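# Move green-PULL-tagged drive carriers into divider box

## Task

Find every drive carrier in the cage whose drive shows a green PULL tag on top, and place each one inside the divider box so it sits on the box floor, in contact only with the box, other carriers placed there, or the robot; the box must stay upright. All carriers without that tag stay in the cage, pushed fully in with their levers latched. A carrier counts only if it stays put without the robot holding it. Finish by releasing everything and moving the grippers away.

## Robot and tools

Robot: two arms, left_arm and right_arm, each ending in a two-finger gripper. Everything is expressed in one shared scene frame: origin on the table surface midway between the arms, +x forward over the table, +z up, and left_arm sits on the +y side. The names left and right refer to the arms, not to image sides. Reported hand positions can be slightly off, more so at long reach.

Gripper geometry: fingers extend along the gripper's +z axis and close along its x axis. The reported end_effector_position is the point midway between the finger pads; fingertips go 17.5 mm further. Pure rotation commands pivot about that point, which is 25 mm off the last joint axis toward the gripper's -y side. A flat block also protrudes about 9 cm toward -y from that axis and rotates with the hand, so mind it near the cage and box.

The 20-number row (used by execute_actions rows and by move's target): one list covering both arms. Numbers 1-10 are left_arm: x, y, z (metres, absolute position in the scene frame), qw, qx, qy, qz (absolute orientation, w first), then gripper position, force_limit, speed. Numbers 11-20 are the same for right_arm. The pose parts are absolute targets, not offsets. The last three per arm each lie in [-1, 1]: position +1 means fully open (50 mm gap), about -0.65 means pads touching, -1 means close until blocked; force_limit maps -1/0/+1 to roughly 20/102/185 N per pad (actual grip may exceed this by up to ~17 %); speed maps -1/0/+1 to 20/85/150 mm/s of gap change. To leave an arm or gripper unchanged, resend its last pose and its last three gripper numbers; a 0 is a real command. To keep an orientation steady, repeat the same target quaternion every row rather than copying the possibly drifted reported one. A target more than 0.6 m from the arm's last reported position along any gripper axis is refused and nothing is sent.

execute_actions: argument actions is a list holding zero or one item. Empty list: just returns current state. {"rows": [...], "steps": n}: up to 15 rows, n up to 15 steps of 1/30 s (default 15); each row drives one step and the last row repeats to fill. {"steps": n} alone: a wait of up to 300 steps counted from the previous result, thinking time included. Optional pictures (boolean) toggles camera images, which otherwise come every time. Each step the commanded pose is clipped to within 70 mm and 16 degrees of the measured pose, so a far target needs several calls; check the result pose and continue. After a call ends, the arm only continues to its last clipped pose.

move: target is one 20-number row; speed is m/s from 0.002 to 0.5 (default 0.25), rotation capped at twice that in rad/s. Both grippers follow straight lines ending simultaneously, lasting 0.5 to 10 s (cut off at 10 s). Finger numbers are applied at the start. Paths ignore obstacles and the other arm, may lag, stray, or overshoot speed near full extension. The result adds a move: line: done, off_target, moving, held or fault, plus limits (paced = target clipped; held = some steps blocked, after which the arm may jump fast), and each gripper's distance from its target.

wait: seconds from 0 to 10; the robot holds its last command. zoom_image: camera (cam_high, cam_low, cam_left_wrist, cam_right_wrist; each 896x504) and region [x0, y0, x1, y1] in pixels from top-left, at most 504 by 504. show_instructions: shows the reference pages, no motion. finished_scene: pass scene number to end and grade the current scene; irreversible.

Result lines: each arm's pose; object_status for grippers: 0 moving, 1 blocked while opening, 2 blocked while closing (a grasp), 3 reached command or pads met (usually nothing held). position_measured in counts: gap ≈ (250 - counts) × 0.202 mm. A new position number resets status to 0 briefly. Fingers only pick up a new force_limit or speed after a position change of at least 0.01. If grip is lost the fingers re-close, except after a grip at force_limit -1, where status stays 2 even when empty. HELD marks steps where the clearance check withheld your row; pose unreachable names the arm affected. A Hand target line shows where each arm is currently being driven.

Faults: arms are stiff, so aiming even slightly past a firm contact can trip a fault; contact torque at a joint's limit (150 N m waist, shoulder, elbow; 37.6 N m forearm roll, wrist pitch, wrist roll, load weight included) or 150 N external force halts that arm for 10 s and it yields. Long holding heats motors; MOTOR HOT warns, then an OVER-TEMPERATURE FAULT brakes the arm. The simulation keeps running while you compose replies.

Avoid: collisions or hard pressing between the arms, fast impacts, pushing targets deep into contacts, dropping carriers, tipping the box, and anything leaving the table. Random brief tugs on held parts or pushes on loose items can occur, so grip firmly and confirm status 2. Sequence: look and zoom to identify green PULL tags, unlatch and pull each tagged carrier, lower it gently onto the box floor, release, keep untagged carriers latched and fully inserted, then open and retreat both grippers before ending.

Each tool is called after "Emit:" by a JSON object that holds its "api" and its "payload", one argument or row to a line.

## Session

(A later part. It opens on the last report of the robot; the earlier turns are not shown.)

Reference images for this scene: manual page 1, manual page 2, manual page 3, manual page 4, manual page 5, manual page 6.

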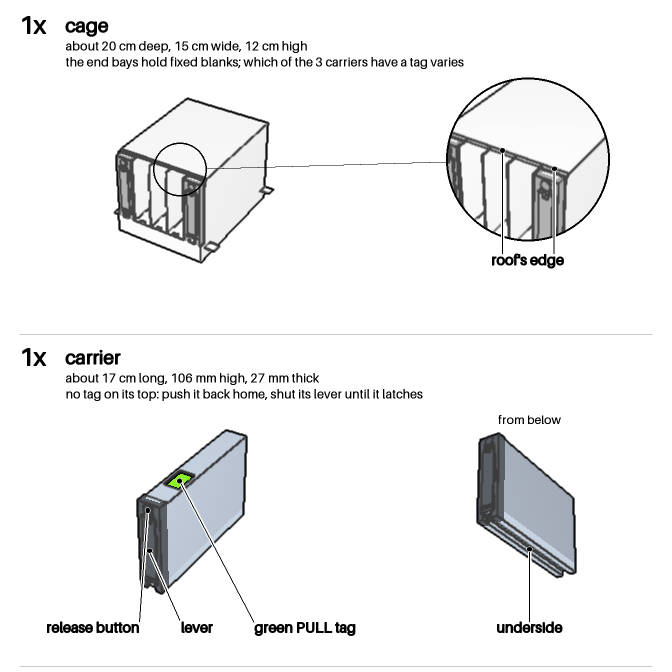

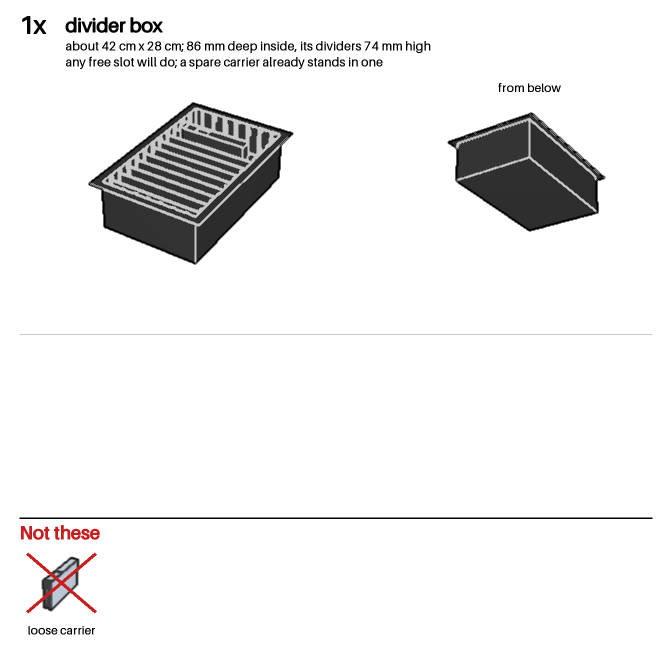

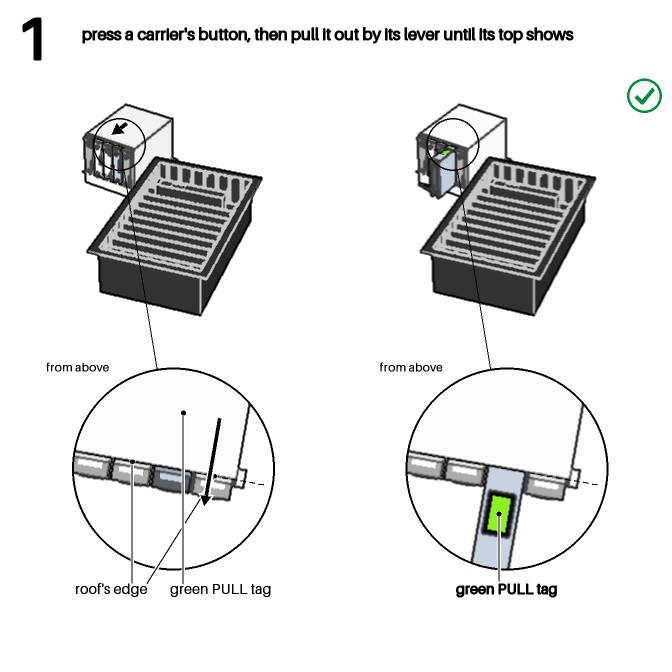

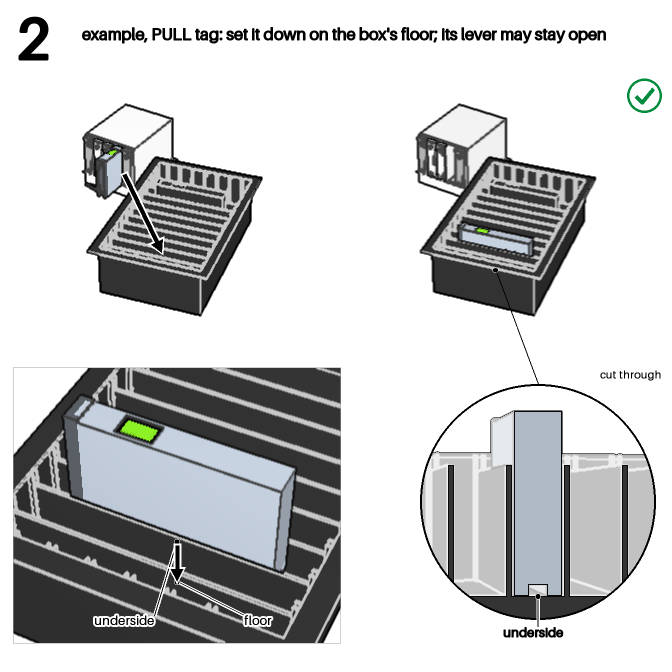

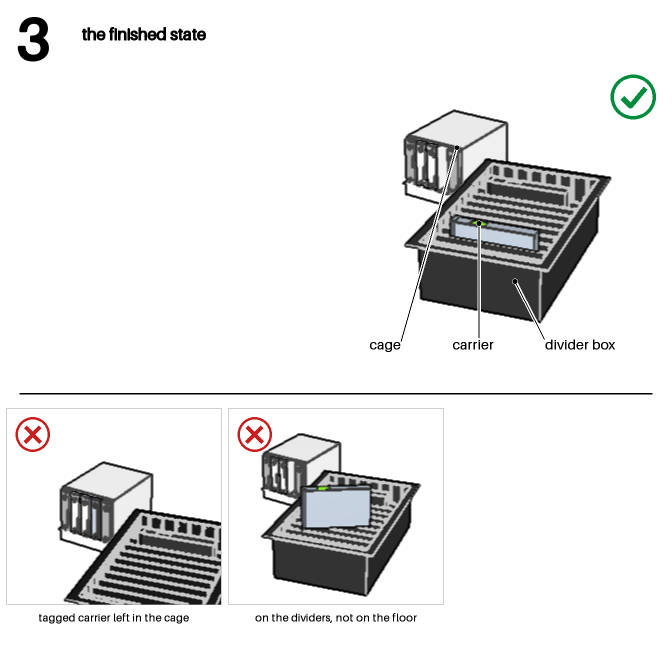

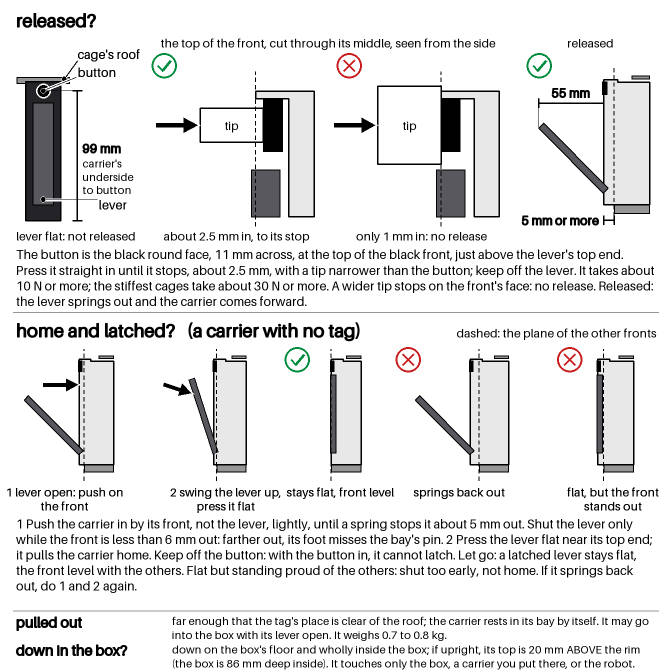

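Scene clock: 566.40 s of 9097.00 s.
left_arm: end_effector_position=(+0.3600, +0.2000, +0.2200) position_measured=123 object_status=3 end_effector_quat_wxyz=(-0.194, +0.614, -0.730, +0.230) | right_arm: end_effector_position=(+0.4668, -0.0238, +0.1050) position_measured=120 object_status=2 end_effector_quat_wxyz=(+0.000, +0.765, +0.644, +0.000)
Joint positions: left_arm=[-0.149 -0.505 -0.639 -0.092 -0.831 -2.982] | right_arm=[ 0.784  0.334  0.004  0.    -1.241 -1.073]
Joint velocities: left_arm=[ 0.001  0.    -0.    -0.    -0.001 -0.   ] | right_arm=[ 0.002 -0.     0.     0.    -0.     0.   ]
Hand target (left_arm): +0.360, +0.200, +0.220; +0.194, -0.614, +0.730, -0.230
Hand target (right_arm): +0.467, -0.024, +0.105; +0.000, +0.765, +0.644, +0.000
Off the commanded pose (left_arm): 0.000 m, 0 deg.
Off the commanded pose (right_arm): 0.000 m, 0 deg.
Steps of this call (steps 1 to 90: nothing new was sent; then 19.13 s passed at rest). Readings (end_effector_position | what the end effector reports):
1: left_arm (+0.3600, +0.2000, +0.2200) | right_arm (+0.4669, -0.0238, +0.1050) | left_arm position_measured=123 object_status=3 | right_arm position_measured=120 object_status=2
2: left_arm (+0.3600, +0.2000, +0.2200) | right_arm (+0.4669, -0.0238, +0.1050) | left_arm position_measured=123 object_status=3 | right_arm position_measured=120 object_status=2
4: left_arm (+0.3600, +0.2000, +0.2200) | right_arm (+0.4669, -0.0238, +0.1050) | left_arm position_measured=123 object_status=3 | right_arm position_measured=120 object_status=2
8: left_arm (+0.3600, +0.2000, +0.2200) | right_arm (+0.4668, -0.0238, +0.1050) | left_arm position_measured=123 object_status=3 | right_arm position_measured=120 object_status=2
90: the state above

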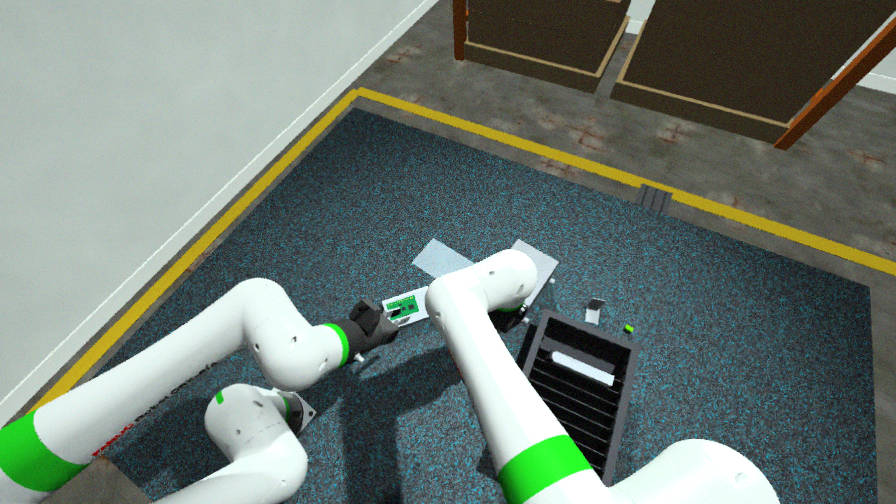

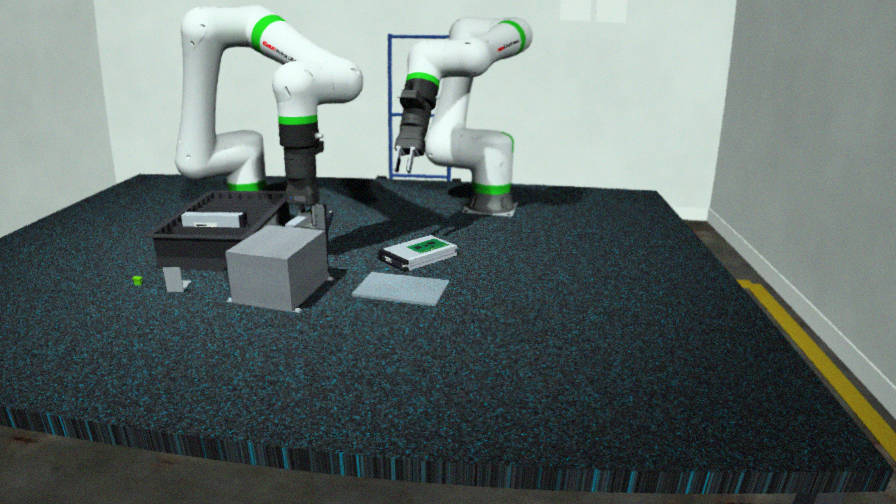

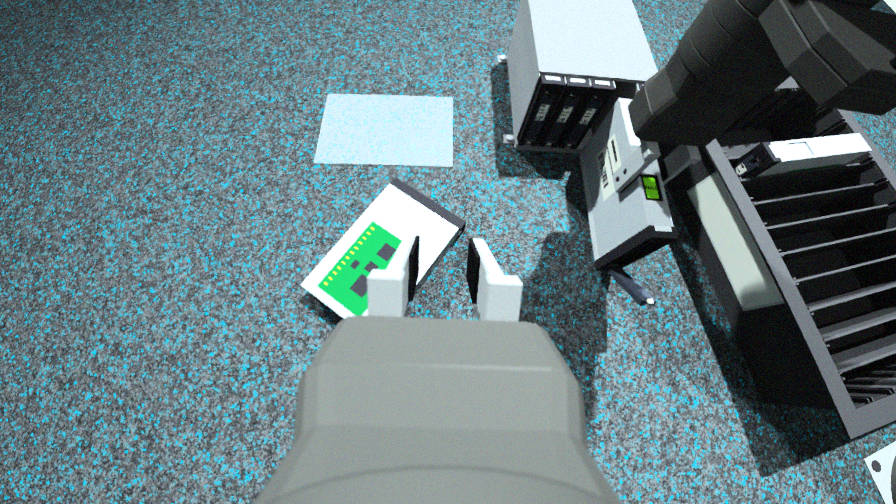

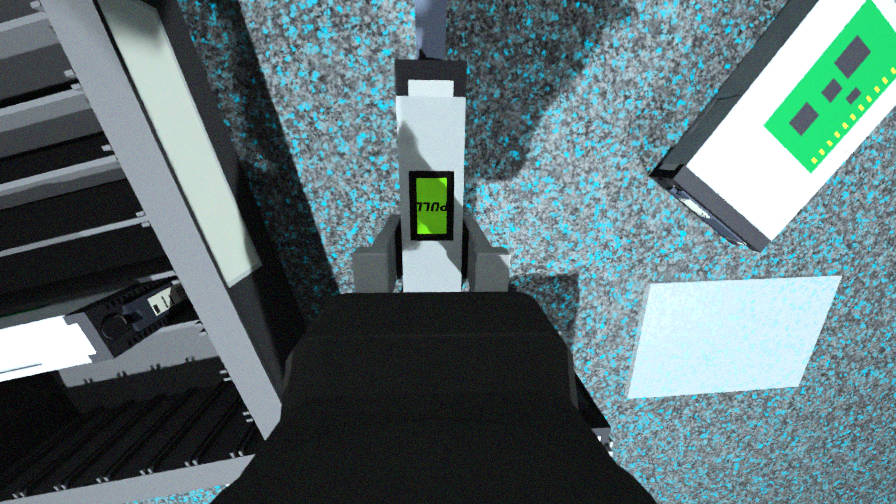

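Emit:
{"api": "move", "payload": {
  "target": [0.36,0.20,0.22,0.1938,-0.6145,0.7298,-0.2301,0.2,-0.25,0.5, 0.4668,-0.0237,0.24,0,0.7649,0.6441,0,-1,-0.4,0.3],
  "speed": 0.08
}}

Scene clock: 571.43 s of 9097.00 s.
left_arm: end_effector_position=(+0.3600, +0.2000, +0.2200) position_measured=123 object_status=3 end_effector_quat_wxyz=(-0.194, +0.614, -0.730, +0.230) | right_arm: end_effector_position=(+0.4668, -0.0236, +0.2401) position_measured=120 object_status=2 end_effector_quat_wxyz=(-0.000, +0.765, +0.644, +0.000)
Joint positions: left_arm=[-0.149 -0.505 -0.639 -0.092 -0.831 -2.982] | right_arm=[ 0.785  0.275  0.248  0.    -1.544 -1.073]
Joint velocities: left_arm=[-0.001  0.    -0.    -0.    -0.002 -0.001] | right_arm=[-0.    -0.     0.002 -0.    -0.002 -0.001]
Hand target (left_arm): +0.360, +0.200, +0.220; +0.194, -0.614, +0.730, -0.230
Hand target (right_arm): +0.467, -0.024, +0.240; +0.000, +0.765, +0.644, +0.000
Off the commanded pose (left_arm): 0.000 m, 0 deg.
Off the commanded pose (right_arm): 0.000 m, 0 deg.
move: done

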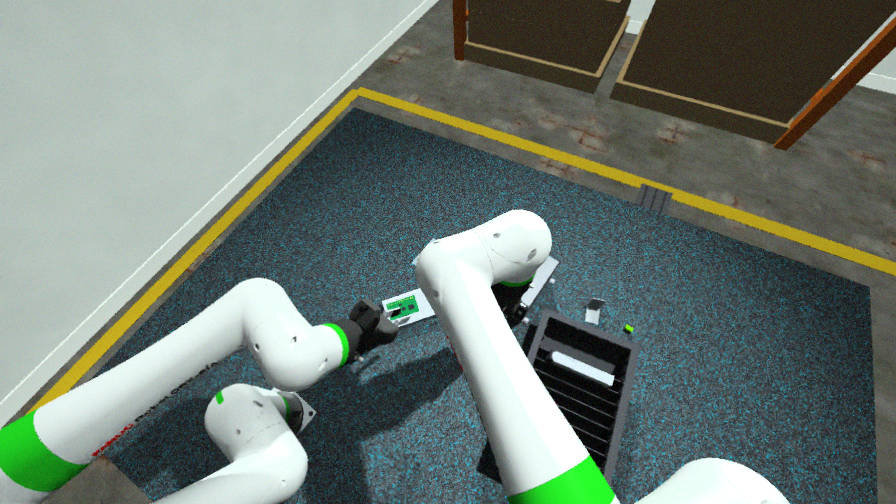

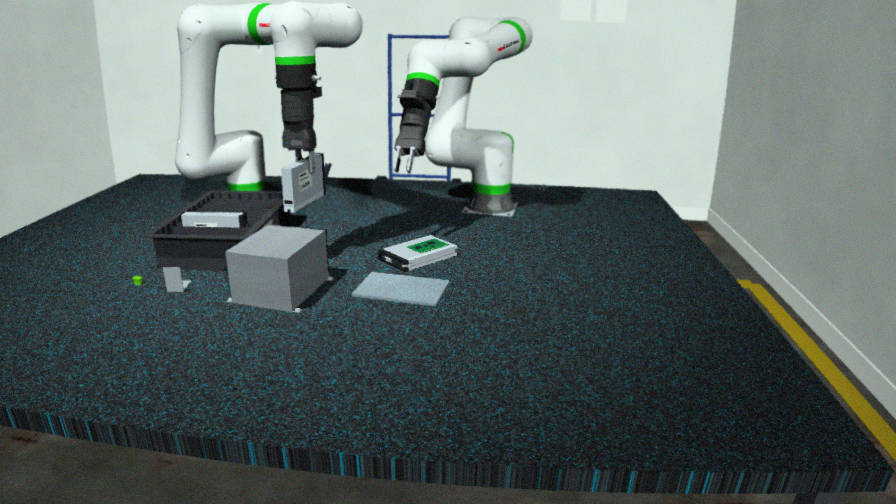

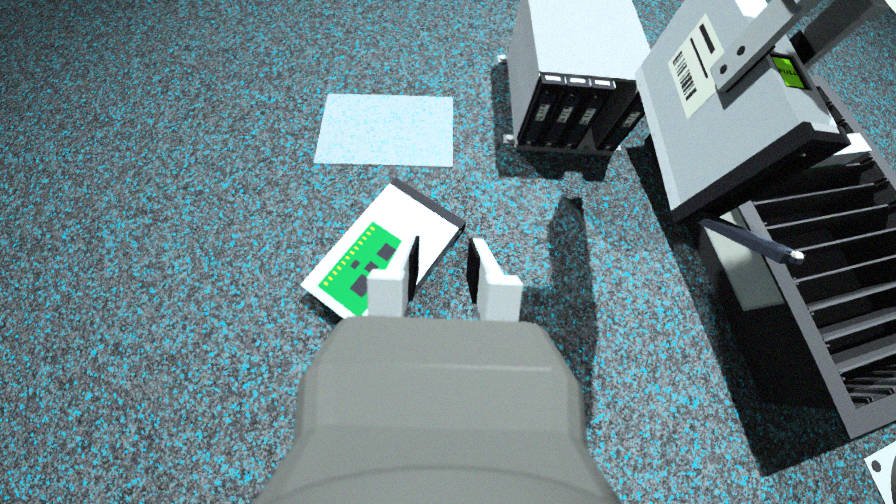

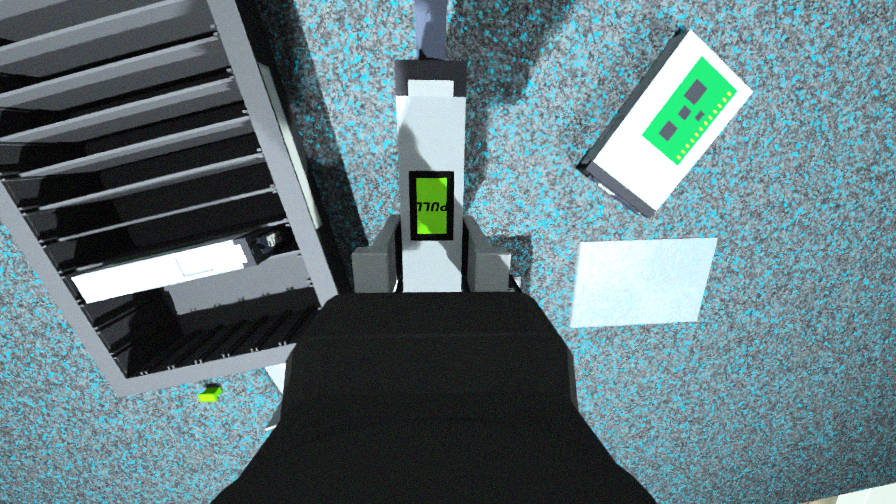

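Emit:
{"api": "move", "payload": {
  "target": [0.36,0.20,0.22,0.1938,-0.6145,0.7298,-0.2301,0.2,-0.25,0.5, 0.35,-0.32,0.245,0,0.9998,0.0192,0,-1,-0.4,0.3],
  "speed": 0.18
}}

Scene clock: 592.67 s of 9097.00 s.
left_arm: end_effector_position=(+0.3600, +0.2000, +0.2200) position_measured=123 object_status=3 end_effector_quat_wxyz=(-0.194, +0.614, -0.730, +0.230) | right_arm: end_effector_position=(+0.3501, -0.3198, +0.2450) position_measured=120 object_status=2 end_effector_quat_wxyz=(-0.000, +1.000, +0.019, -0.000)
Joint positions: left_arm=[-0.149 -0.505 -0.639 -0.092 -0.831 -2.982] | right_arm=[ 0.423 -0.403 -0.378 -0.001 -1.597 -2.072]
Joint velocities: left_arm=[-0.001 -0.    -0.001  0.001 -0.001 -0.001] | right_arm=[-0.001 -0.002 -0.001  0.    -0.001 -0.002]
Hand target (left_arm): +0.360, +0.200, +0.220; +0.194, -0.614, +0.730, -0.230
Hand target (right_arm): +0.350, -0.320, +0.245; -0.000, +1.000, +0.019, -0.000
Off the commanded pose (left_arm): 0.000 m, 0 deg.
Off the commanded pose (right_arm): 0.000 m, 0 deg.
After step 90, 14.07 s passed at rest.
move: done

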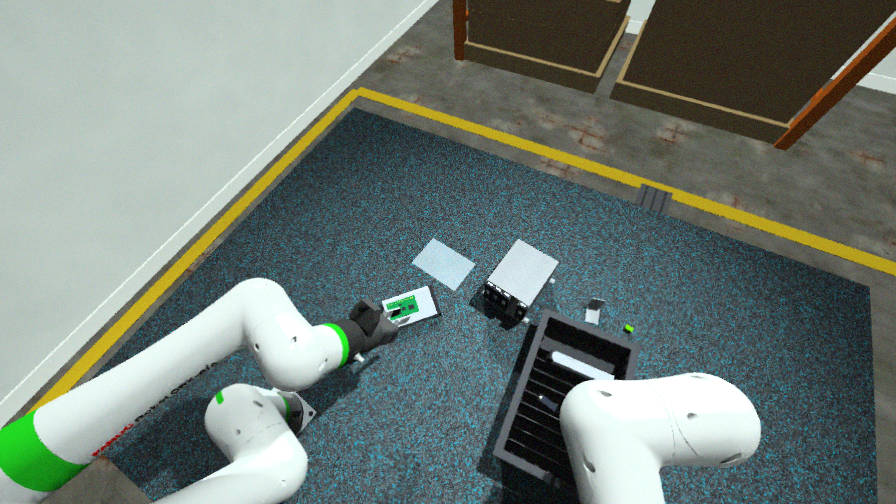

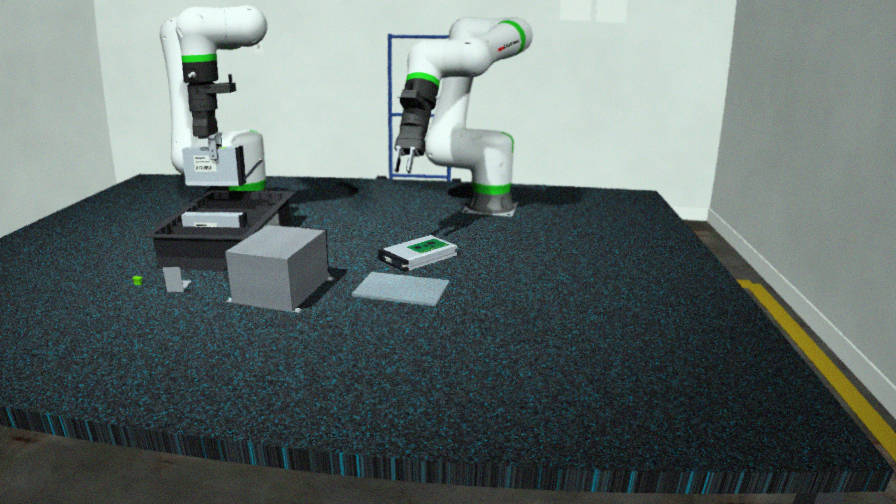

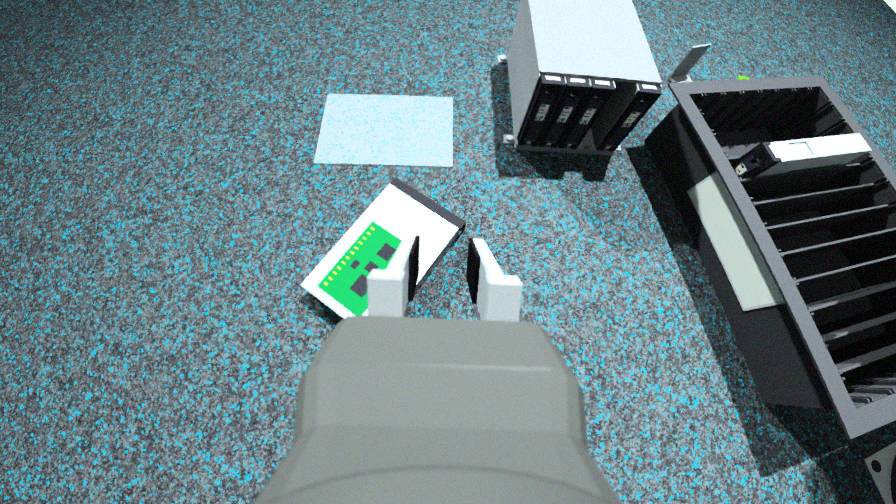

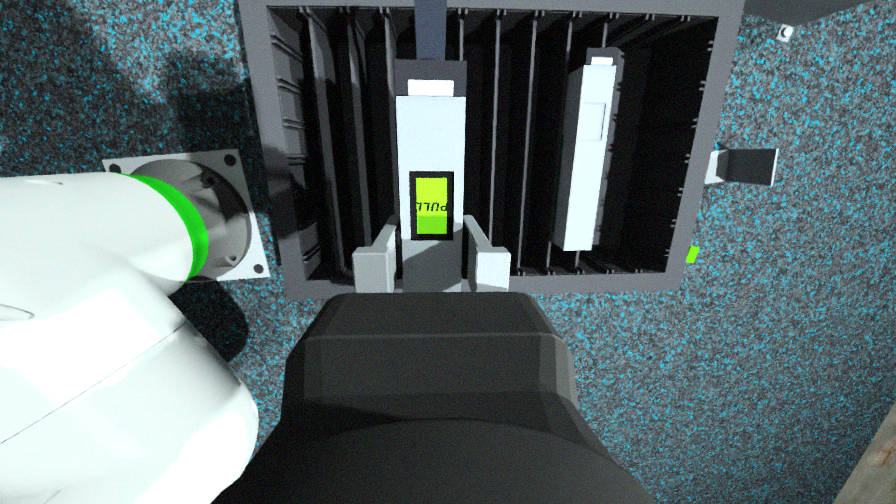

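Emit:
{"api": "move", "payload": {
  "target": [0.36,0.20,0.22,0.1938,-0.6145,0.7298,-0.2301,0.2,-0.25,0.5, 0.35,-0.32,0.205,0,0.9998,0.0192,0,-1,-0.4,0.3],
  "speed": 0.05
}}

Emit:
{"api": "zoom_image", "payload": {
  "camera": "cam_right_wrist",
  "region": [230,0,730,300]
}}

Scene clock: 616.73 s of 9097.00 s.
left_arm: end_effector_position=(+0.3600, +0.2000, +0.2200) position_measured=123 object_status=3 end_effector_quat_wxyz=(-0.194, +0.614, -0.730, +0.230) | right_arm: end_effector_position=(+0.3500, -0.3200, +0.2051) position_measured=120 object_status=2 end_effector_quat_wxyz=(-0.000, +1.000, +0.019, +0.000)
Joint positions: left_arm=[-0.149 -0.505 -0.639 -0.092 -0.831 -2.982] | right_arm=[ 0.424 -0.402 -0.47  -0.    -1.503 -2.073]
Joint velocities: left_arm=[-0.001  0.     0.001  0.     0.001  0.   ] | right_arm=[ 0.     0.    -0.002  0.     0.002  0.   ]
Hand target (left_arm): +0.360, +0.200, +0.220; +0.194, -0.614, +0.730, -0.230
Hand target (right_arm): +0.350, -0.320, +0.205; +0.000, +1.000, +0.019, -0.000
Off the commanded pose (left_arm): 0.000 m, 0 deg.
Off the commanded pose (right_arm): 0.000 m, 0 deg.
After step 90, 19.93 s passed at rest.
move: done

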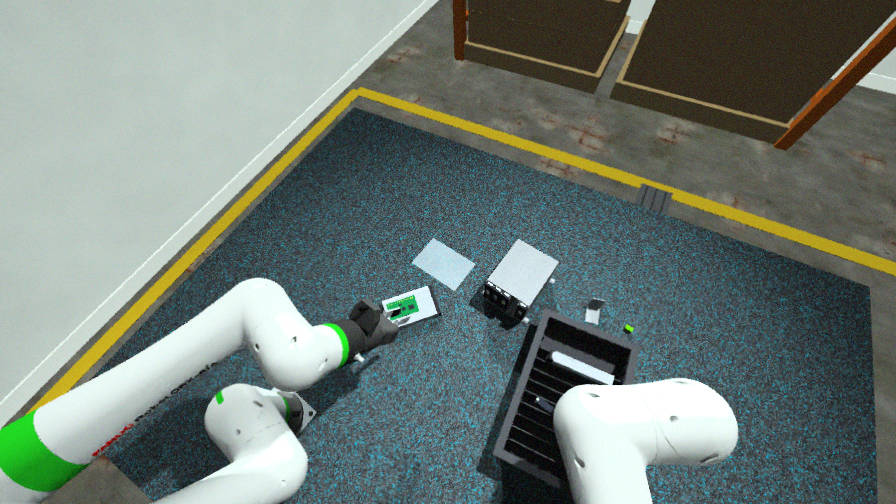

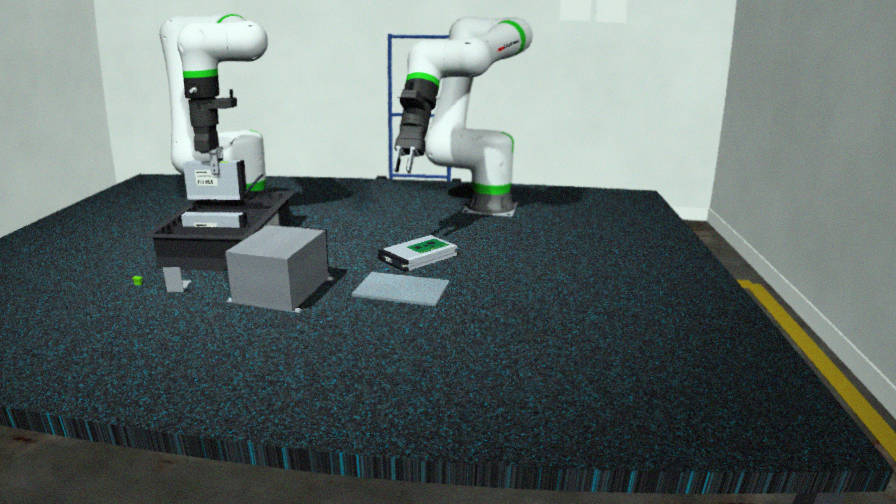

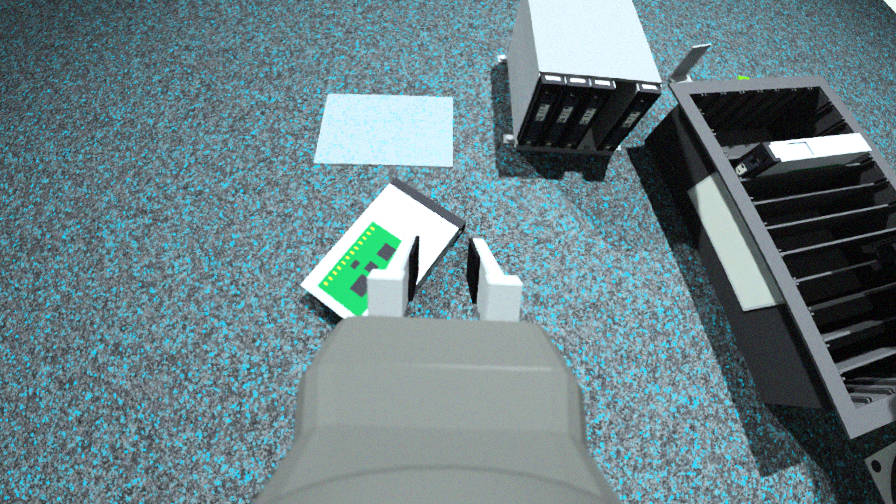

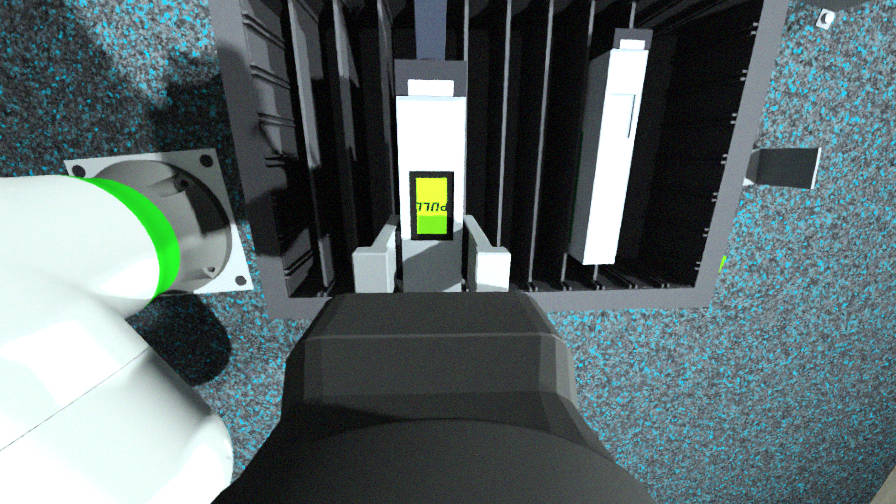

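Region (230, 0, 730, 300) of cam_right_wrist's 896x504 image, scaled by 1.008, with more detail than that image has; it fills the top 302 rows of this view, and the rest is white.

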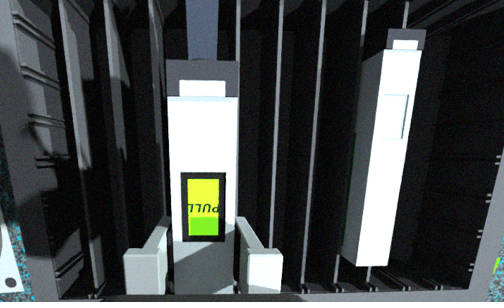

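Emit:
{"api": "move", "payload": {
  "target": [0.36,0.20,0.22,0.1938,-0.6145,0.7298,-0.2301,0.2,-0.25,0.5, 0.366,-0.297,0.205,0,0.9998,0.0192,0,-1,-0.4,0.3],
  "speed": 0.04
}}

Emit:
{"api": "zoom_image", "payload": {
  "camera": "cam_right_wrist",
  "region": [280,0,600,200]
}}

Emit:
{"api": "zoom_image", "payload": {
  "camera": "cam_low",
  "region": [130,130,330,290]
}}

Scene clock: 644.93 s of 9097.00 s.
left_arm: end_effector_position=(+0.3600, +0.2000, +0.2200) position_measured=123 object_status=3 end_effector_quat_wxyz=(-0.194, +0.614, -0.730, +0.230) | right_arm: end_effector_position=(+0.3659, -0.2971, +0.2050) position_measured=120 object_status=2 end_effector_quat_wxyz=(+0.000, +1.000, +0.019, +0.000)
Joint positions: left_arm=[-0.149 -0.505 -0.639 -0.092 -0.831 -2.982] | right_arm=[ 0.463 -0.346 -0.434  0.    -1.483 -2.113]
Joint velocities: left_arm=[ 0.002  0.     0.    -0.    -0.001 -0.001] | right_arm=[ 0.     0.002  0.001  0.     0.001 -0.001]
Hand target (left_arm): +0.360, +0.200, +0.220; +0.194, -0.614, +0.730, -0.230
Hand target (right_arm): +0.366, -0.297, +0.205; +0.000, +1.000, +0.019, +0.000
Off the commanded pose (left_arm): 0.000 m, 0 deg.
Off the commanded pose (right_arm): 0.000 m, 0 deg.
After step 90, 24.20 s passed at rest.
move: done

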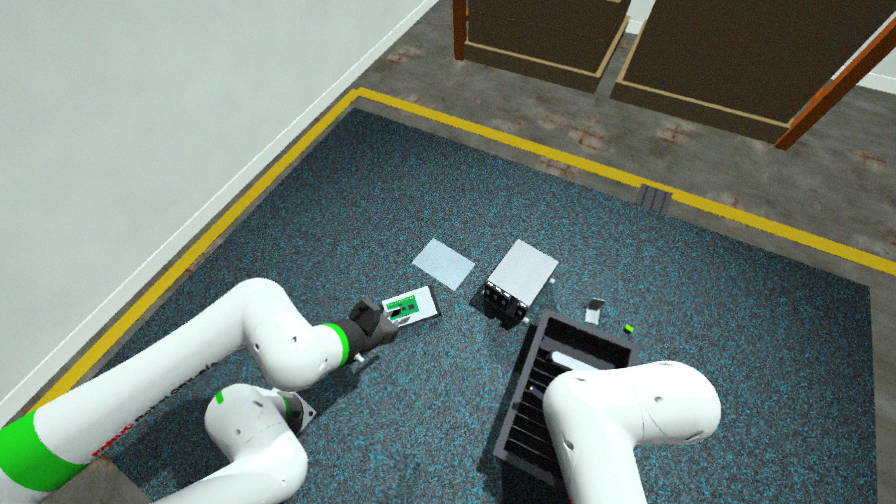

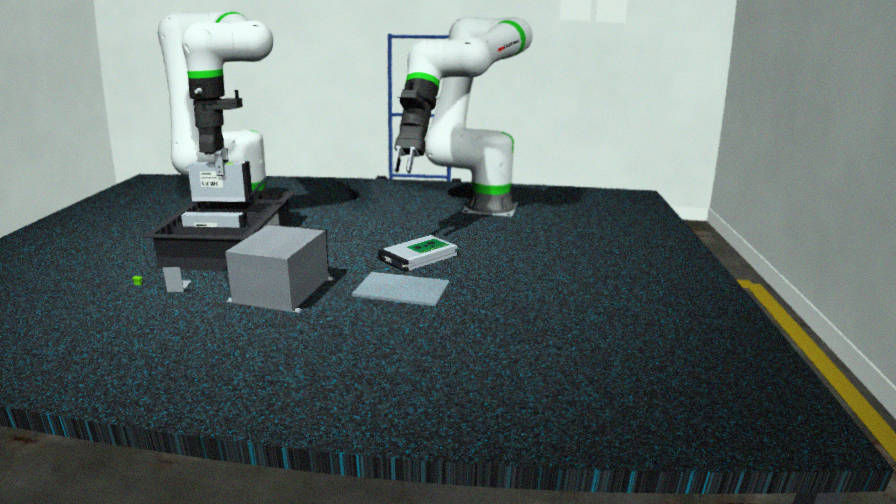

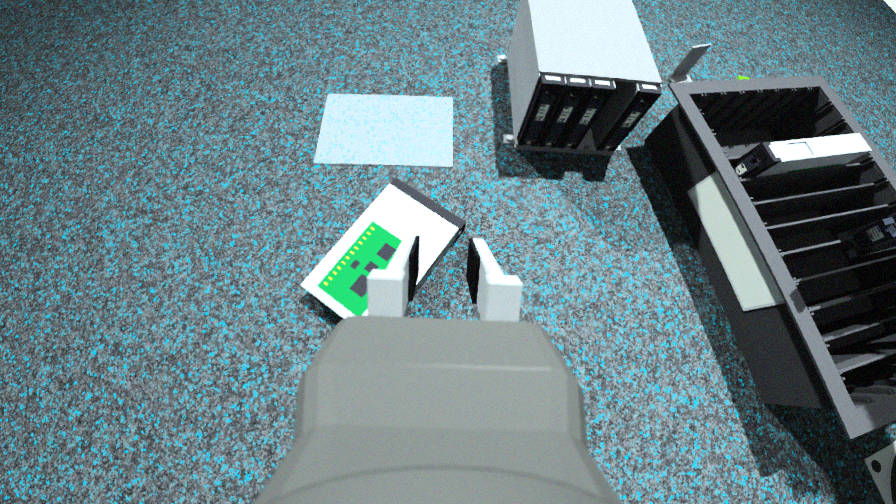

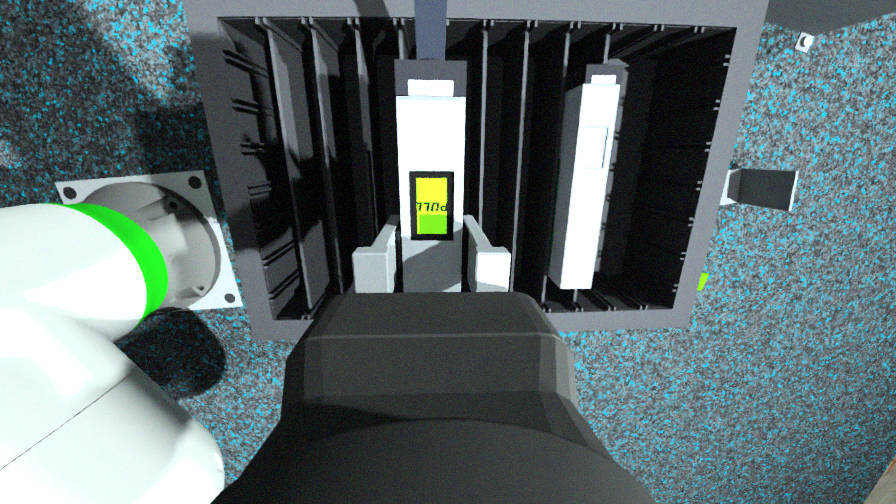

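Region (280, 0, 600, 200) of cam_right_wrist's 896x504 image, scaled by 1.575, with more detail than that image has; it fills the top 315 rows of this view, and the rest is white.

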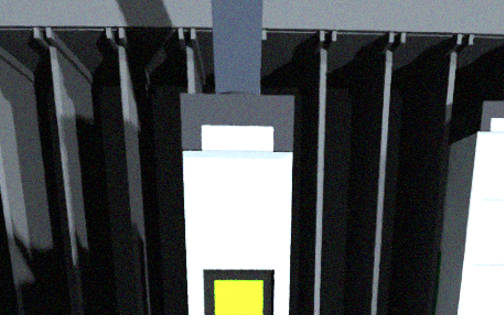

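Region (130, 130, 330, 290) of cam_low's 896x504 image, scaled by 2.520, with more detail than that image has; it fills the top 403 rows of this view, and the rest is white.

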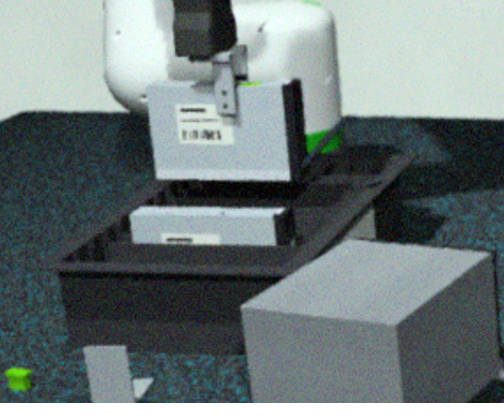

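Emit:
{"api": "move", "payload": {
  "target": [0.36,0.20,0.22,0.1938,-0.6145,0.7298,-0.2301,0.2,-0.25,0.5, 0.360,-0.297,0.185,0,0.9998,0.0192,0,-1,-0.4,0.3],
  "speed": 0.02
}}

Emit:
{"api": "zoom_image", "payload": {
  "camera": "cam_right_wrist",
  "region": [280,0,600,200]
}}

Emit:
{"api": "zoom_image", "payload": {
  "camera": "cam_left_wrist",
  "region": [700,100,896,300]
}}

Scene clock: 665.47 s of 9097.00 s.
left_arm: end_effector_position=(+0.3600, +0.2000, +0.2200) position_measured=123 object_status=3 end_effector_quat_wxyz=(-0.194, +0.614, -0.730, +0.230) | right_arm: end_effector_position=(+0.3600, -0.2970, +0.1851) position_measured=120 object_status=2 end_effector_quat_wxyz=(-0.000, +1.000, +0.019, -0.000)
Joint positions: left_arm=[-0.149 -0.505 -0.639 -0.092 -0.831 -2.982] | right_arm=[ 0.475 -0.358 -0.488 -0.    -1.44  -2.124]
Joint velocities: left_arm=[ 0.    -0.    -0.    -0.002  0.001 -0.001] | right_arm=[ 0.    -0.001 -0.003 -0.     0.002 -0.001]
Hand target (left_arm): +0.360, +0.200, +0.220; +0.194, -0.614, +0.730, -0.230
Hand target (right_arm): +0.360, -0.297, +0.185; +0.000, +1.000, +0.019, +0.000
Off the commanded pose (left_arm): 0.000 m, 0 deg.
Off the commanded pose (right_arm): 0.000 m, 0 deg.
After step 90, 16.23 s passed at rest.
move: done

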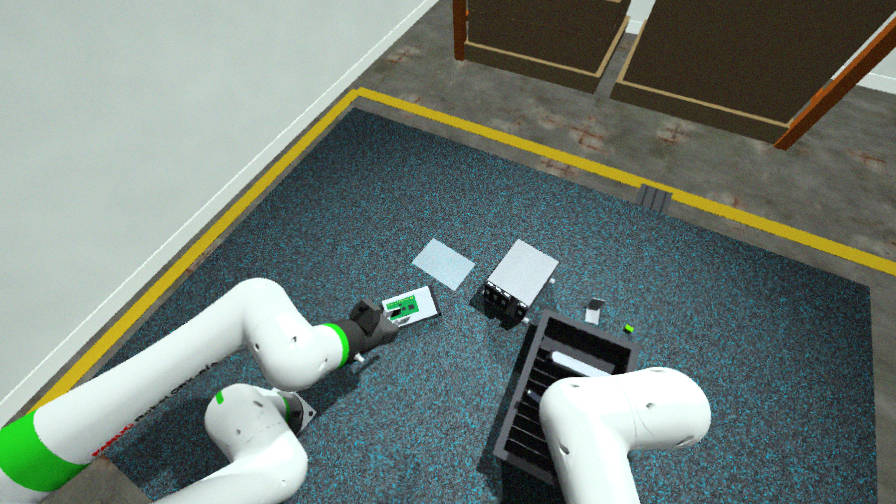

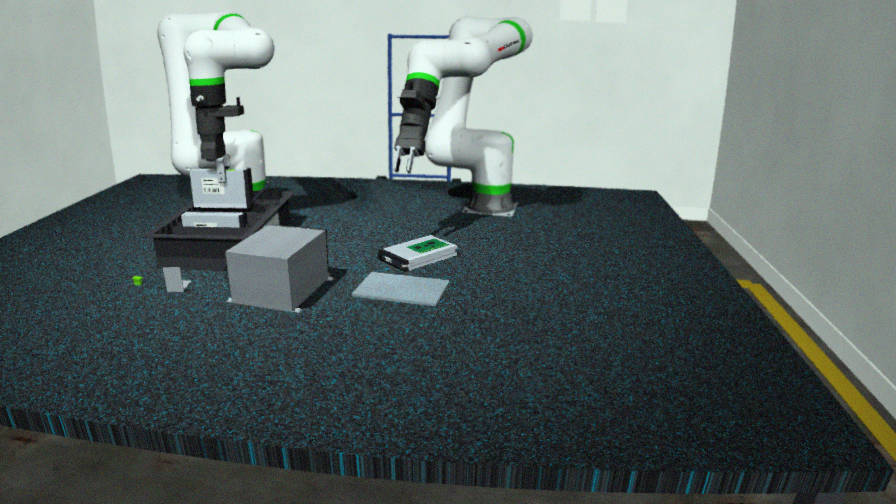

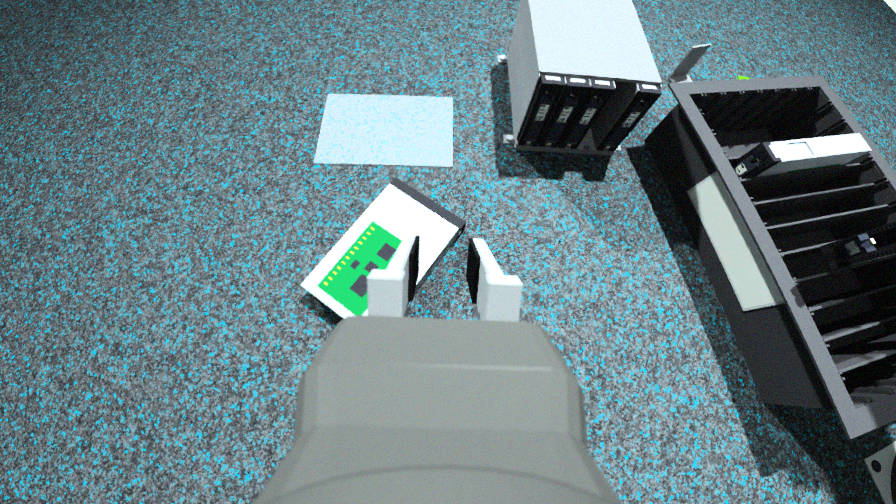

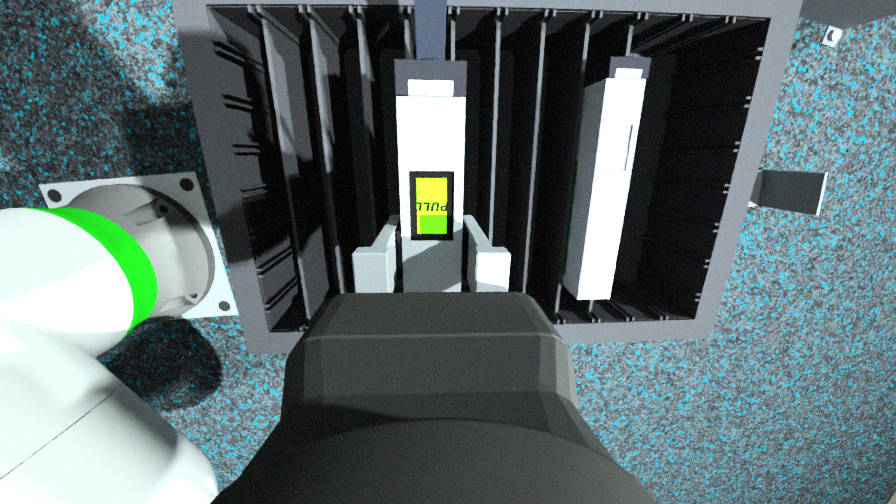

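Region (280, 0, 600, 200) of cam_right_wrist's 896x504 image, scaled by 1.575, with more detail than that image has; it fills the top 315 rows of this view, and the rest is white.

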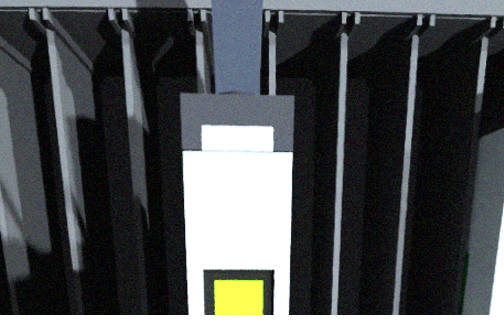

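Region (700, 100, 896, 300) of cam_left_wrist's 896x504 image, scaled by 2.520, with more detail than that image has; it fills the left 494 columns of this view, and the rest is white.

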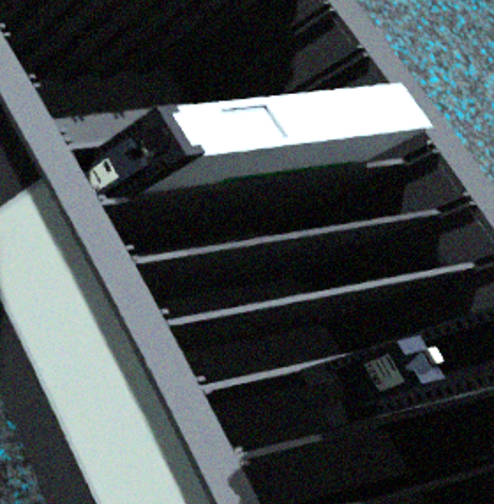

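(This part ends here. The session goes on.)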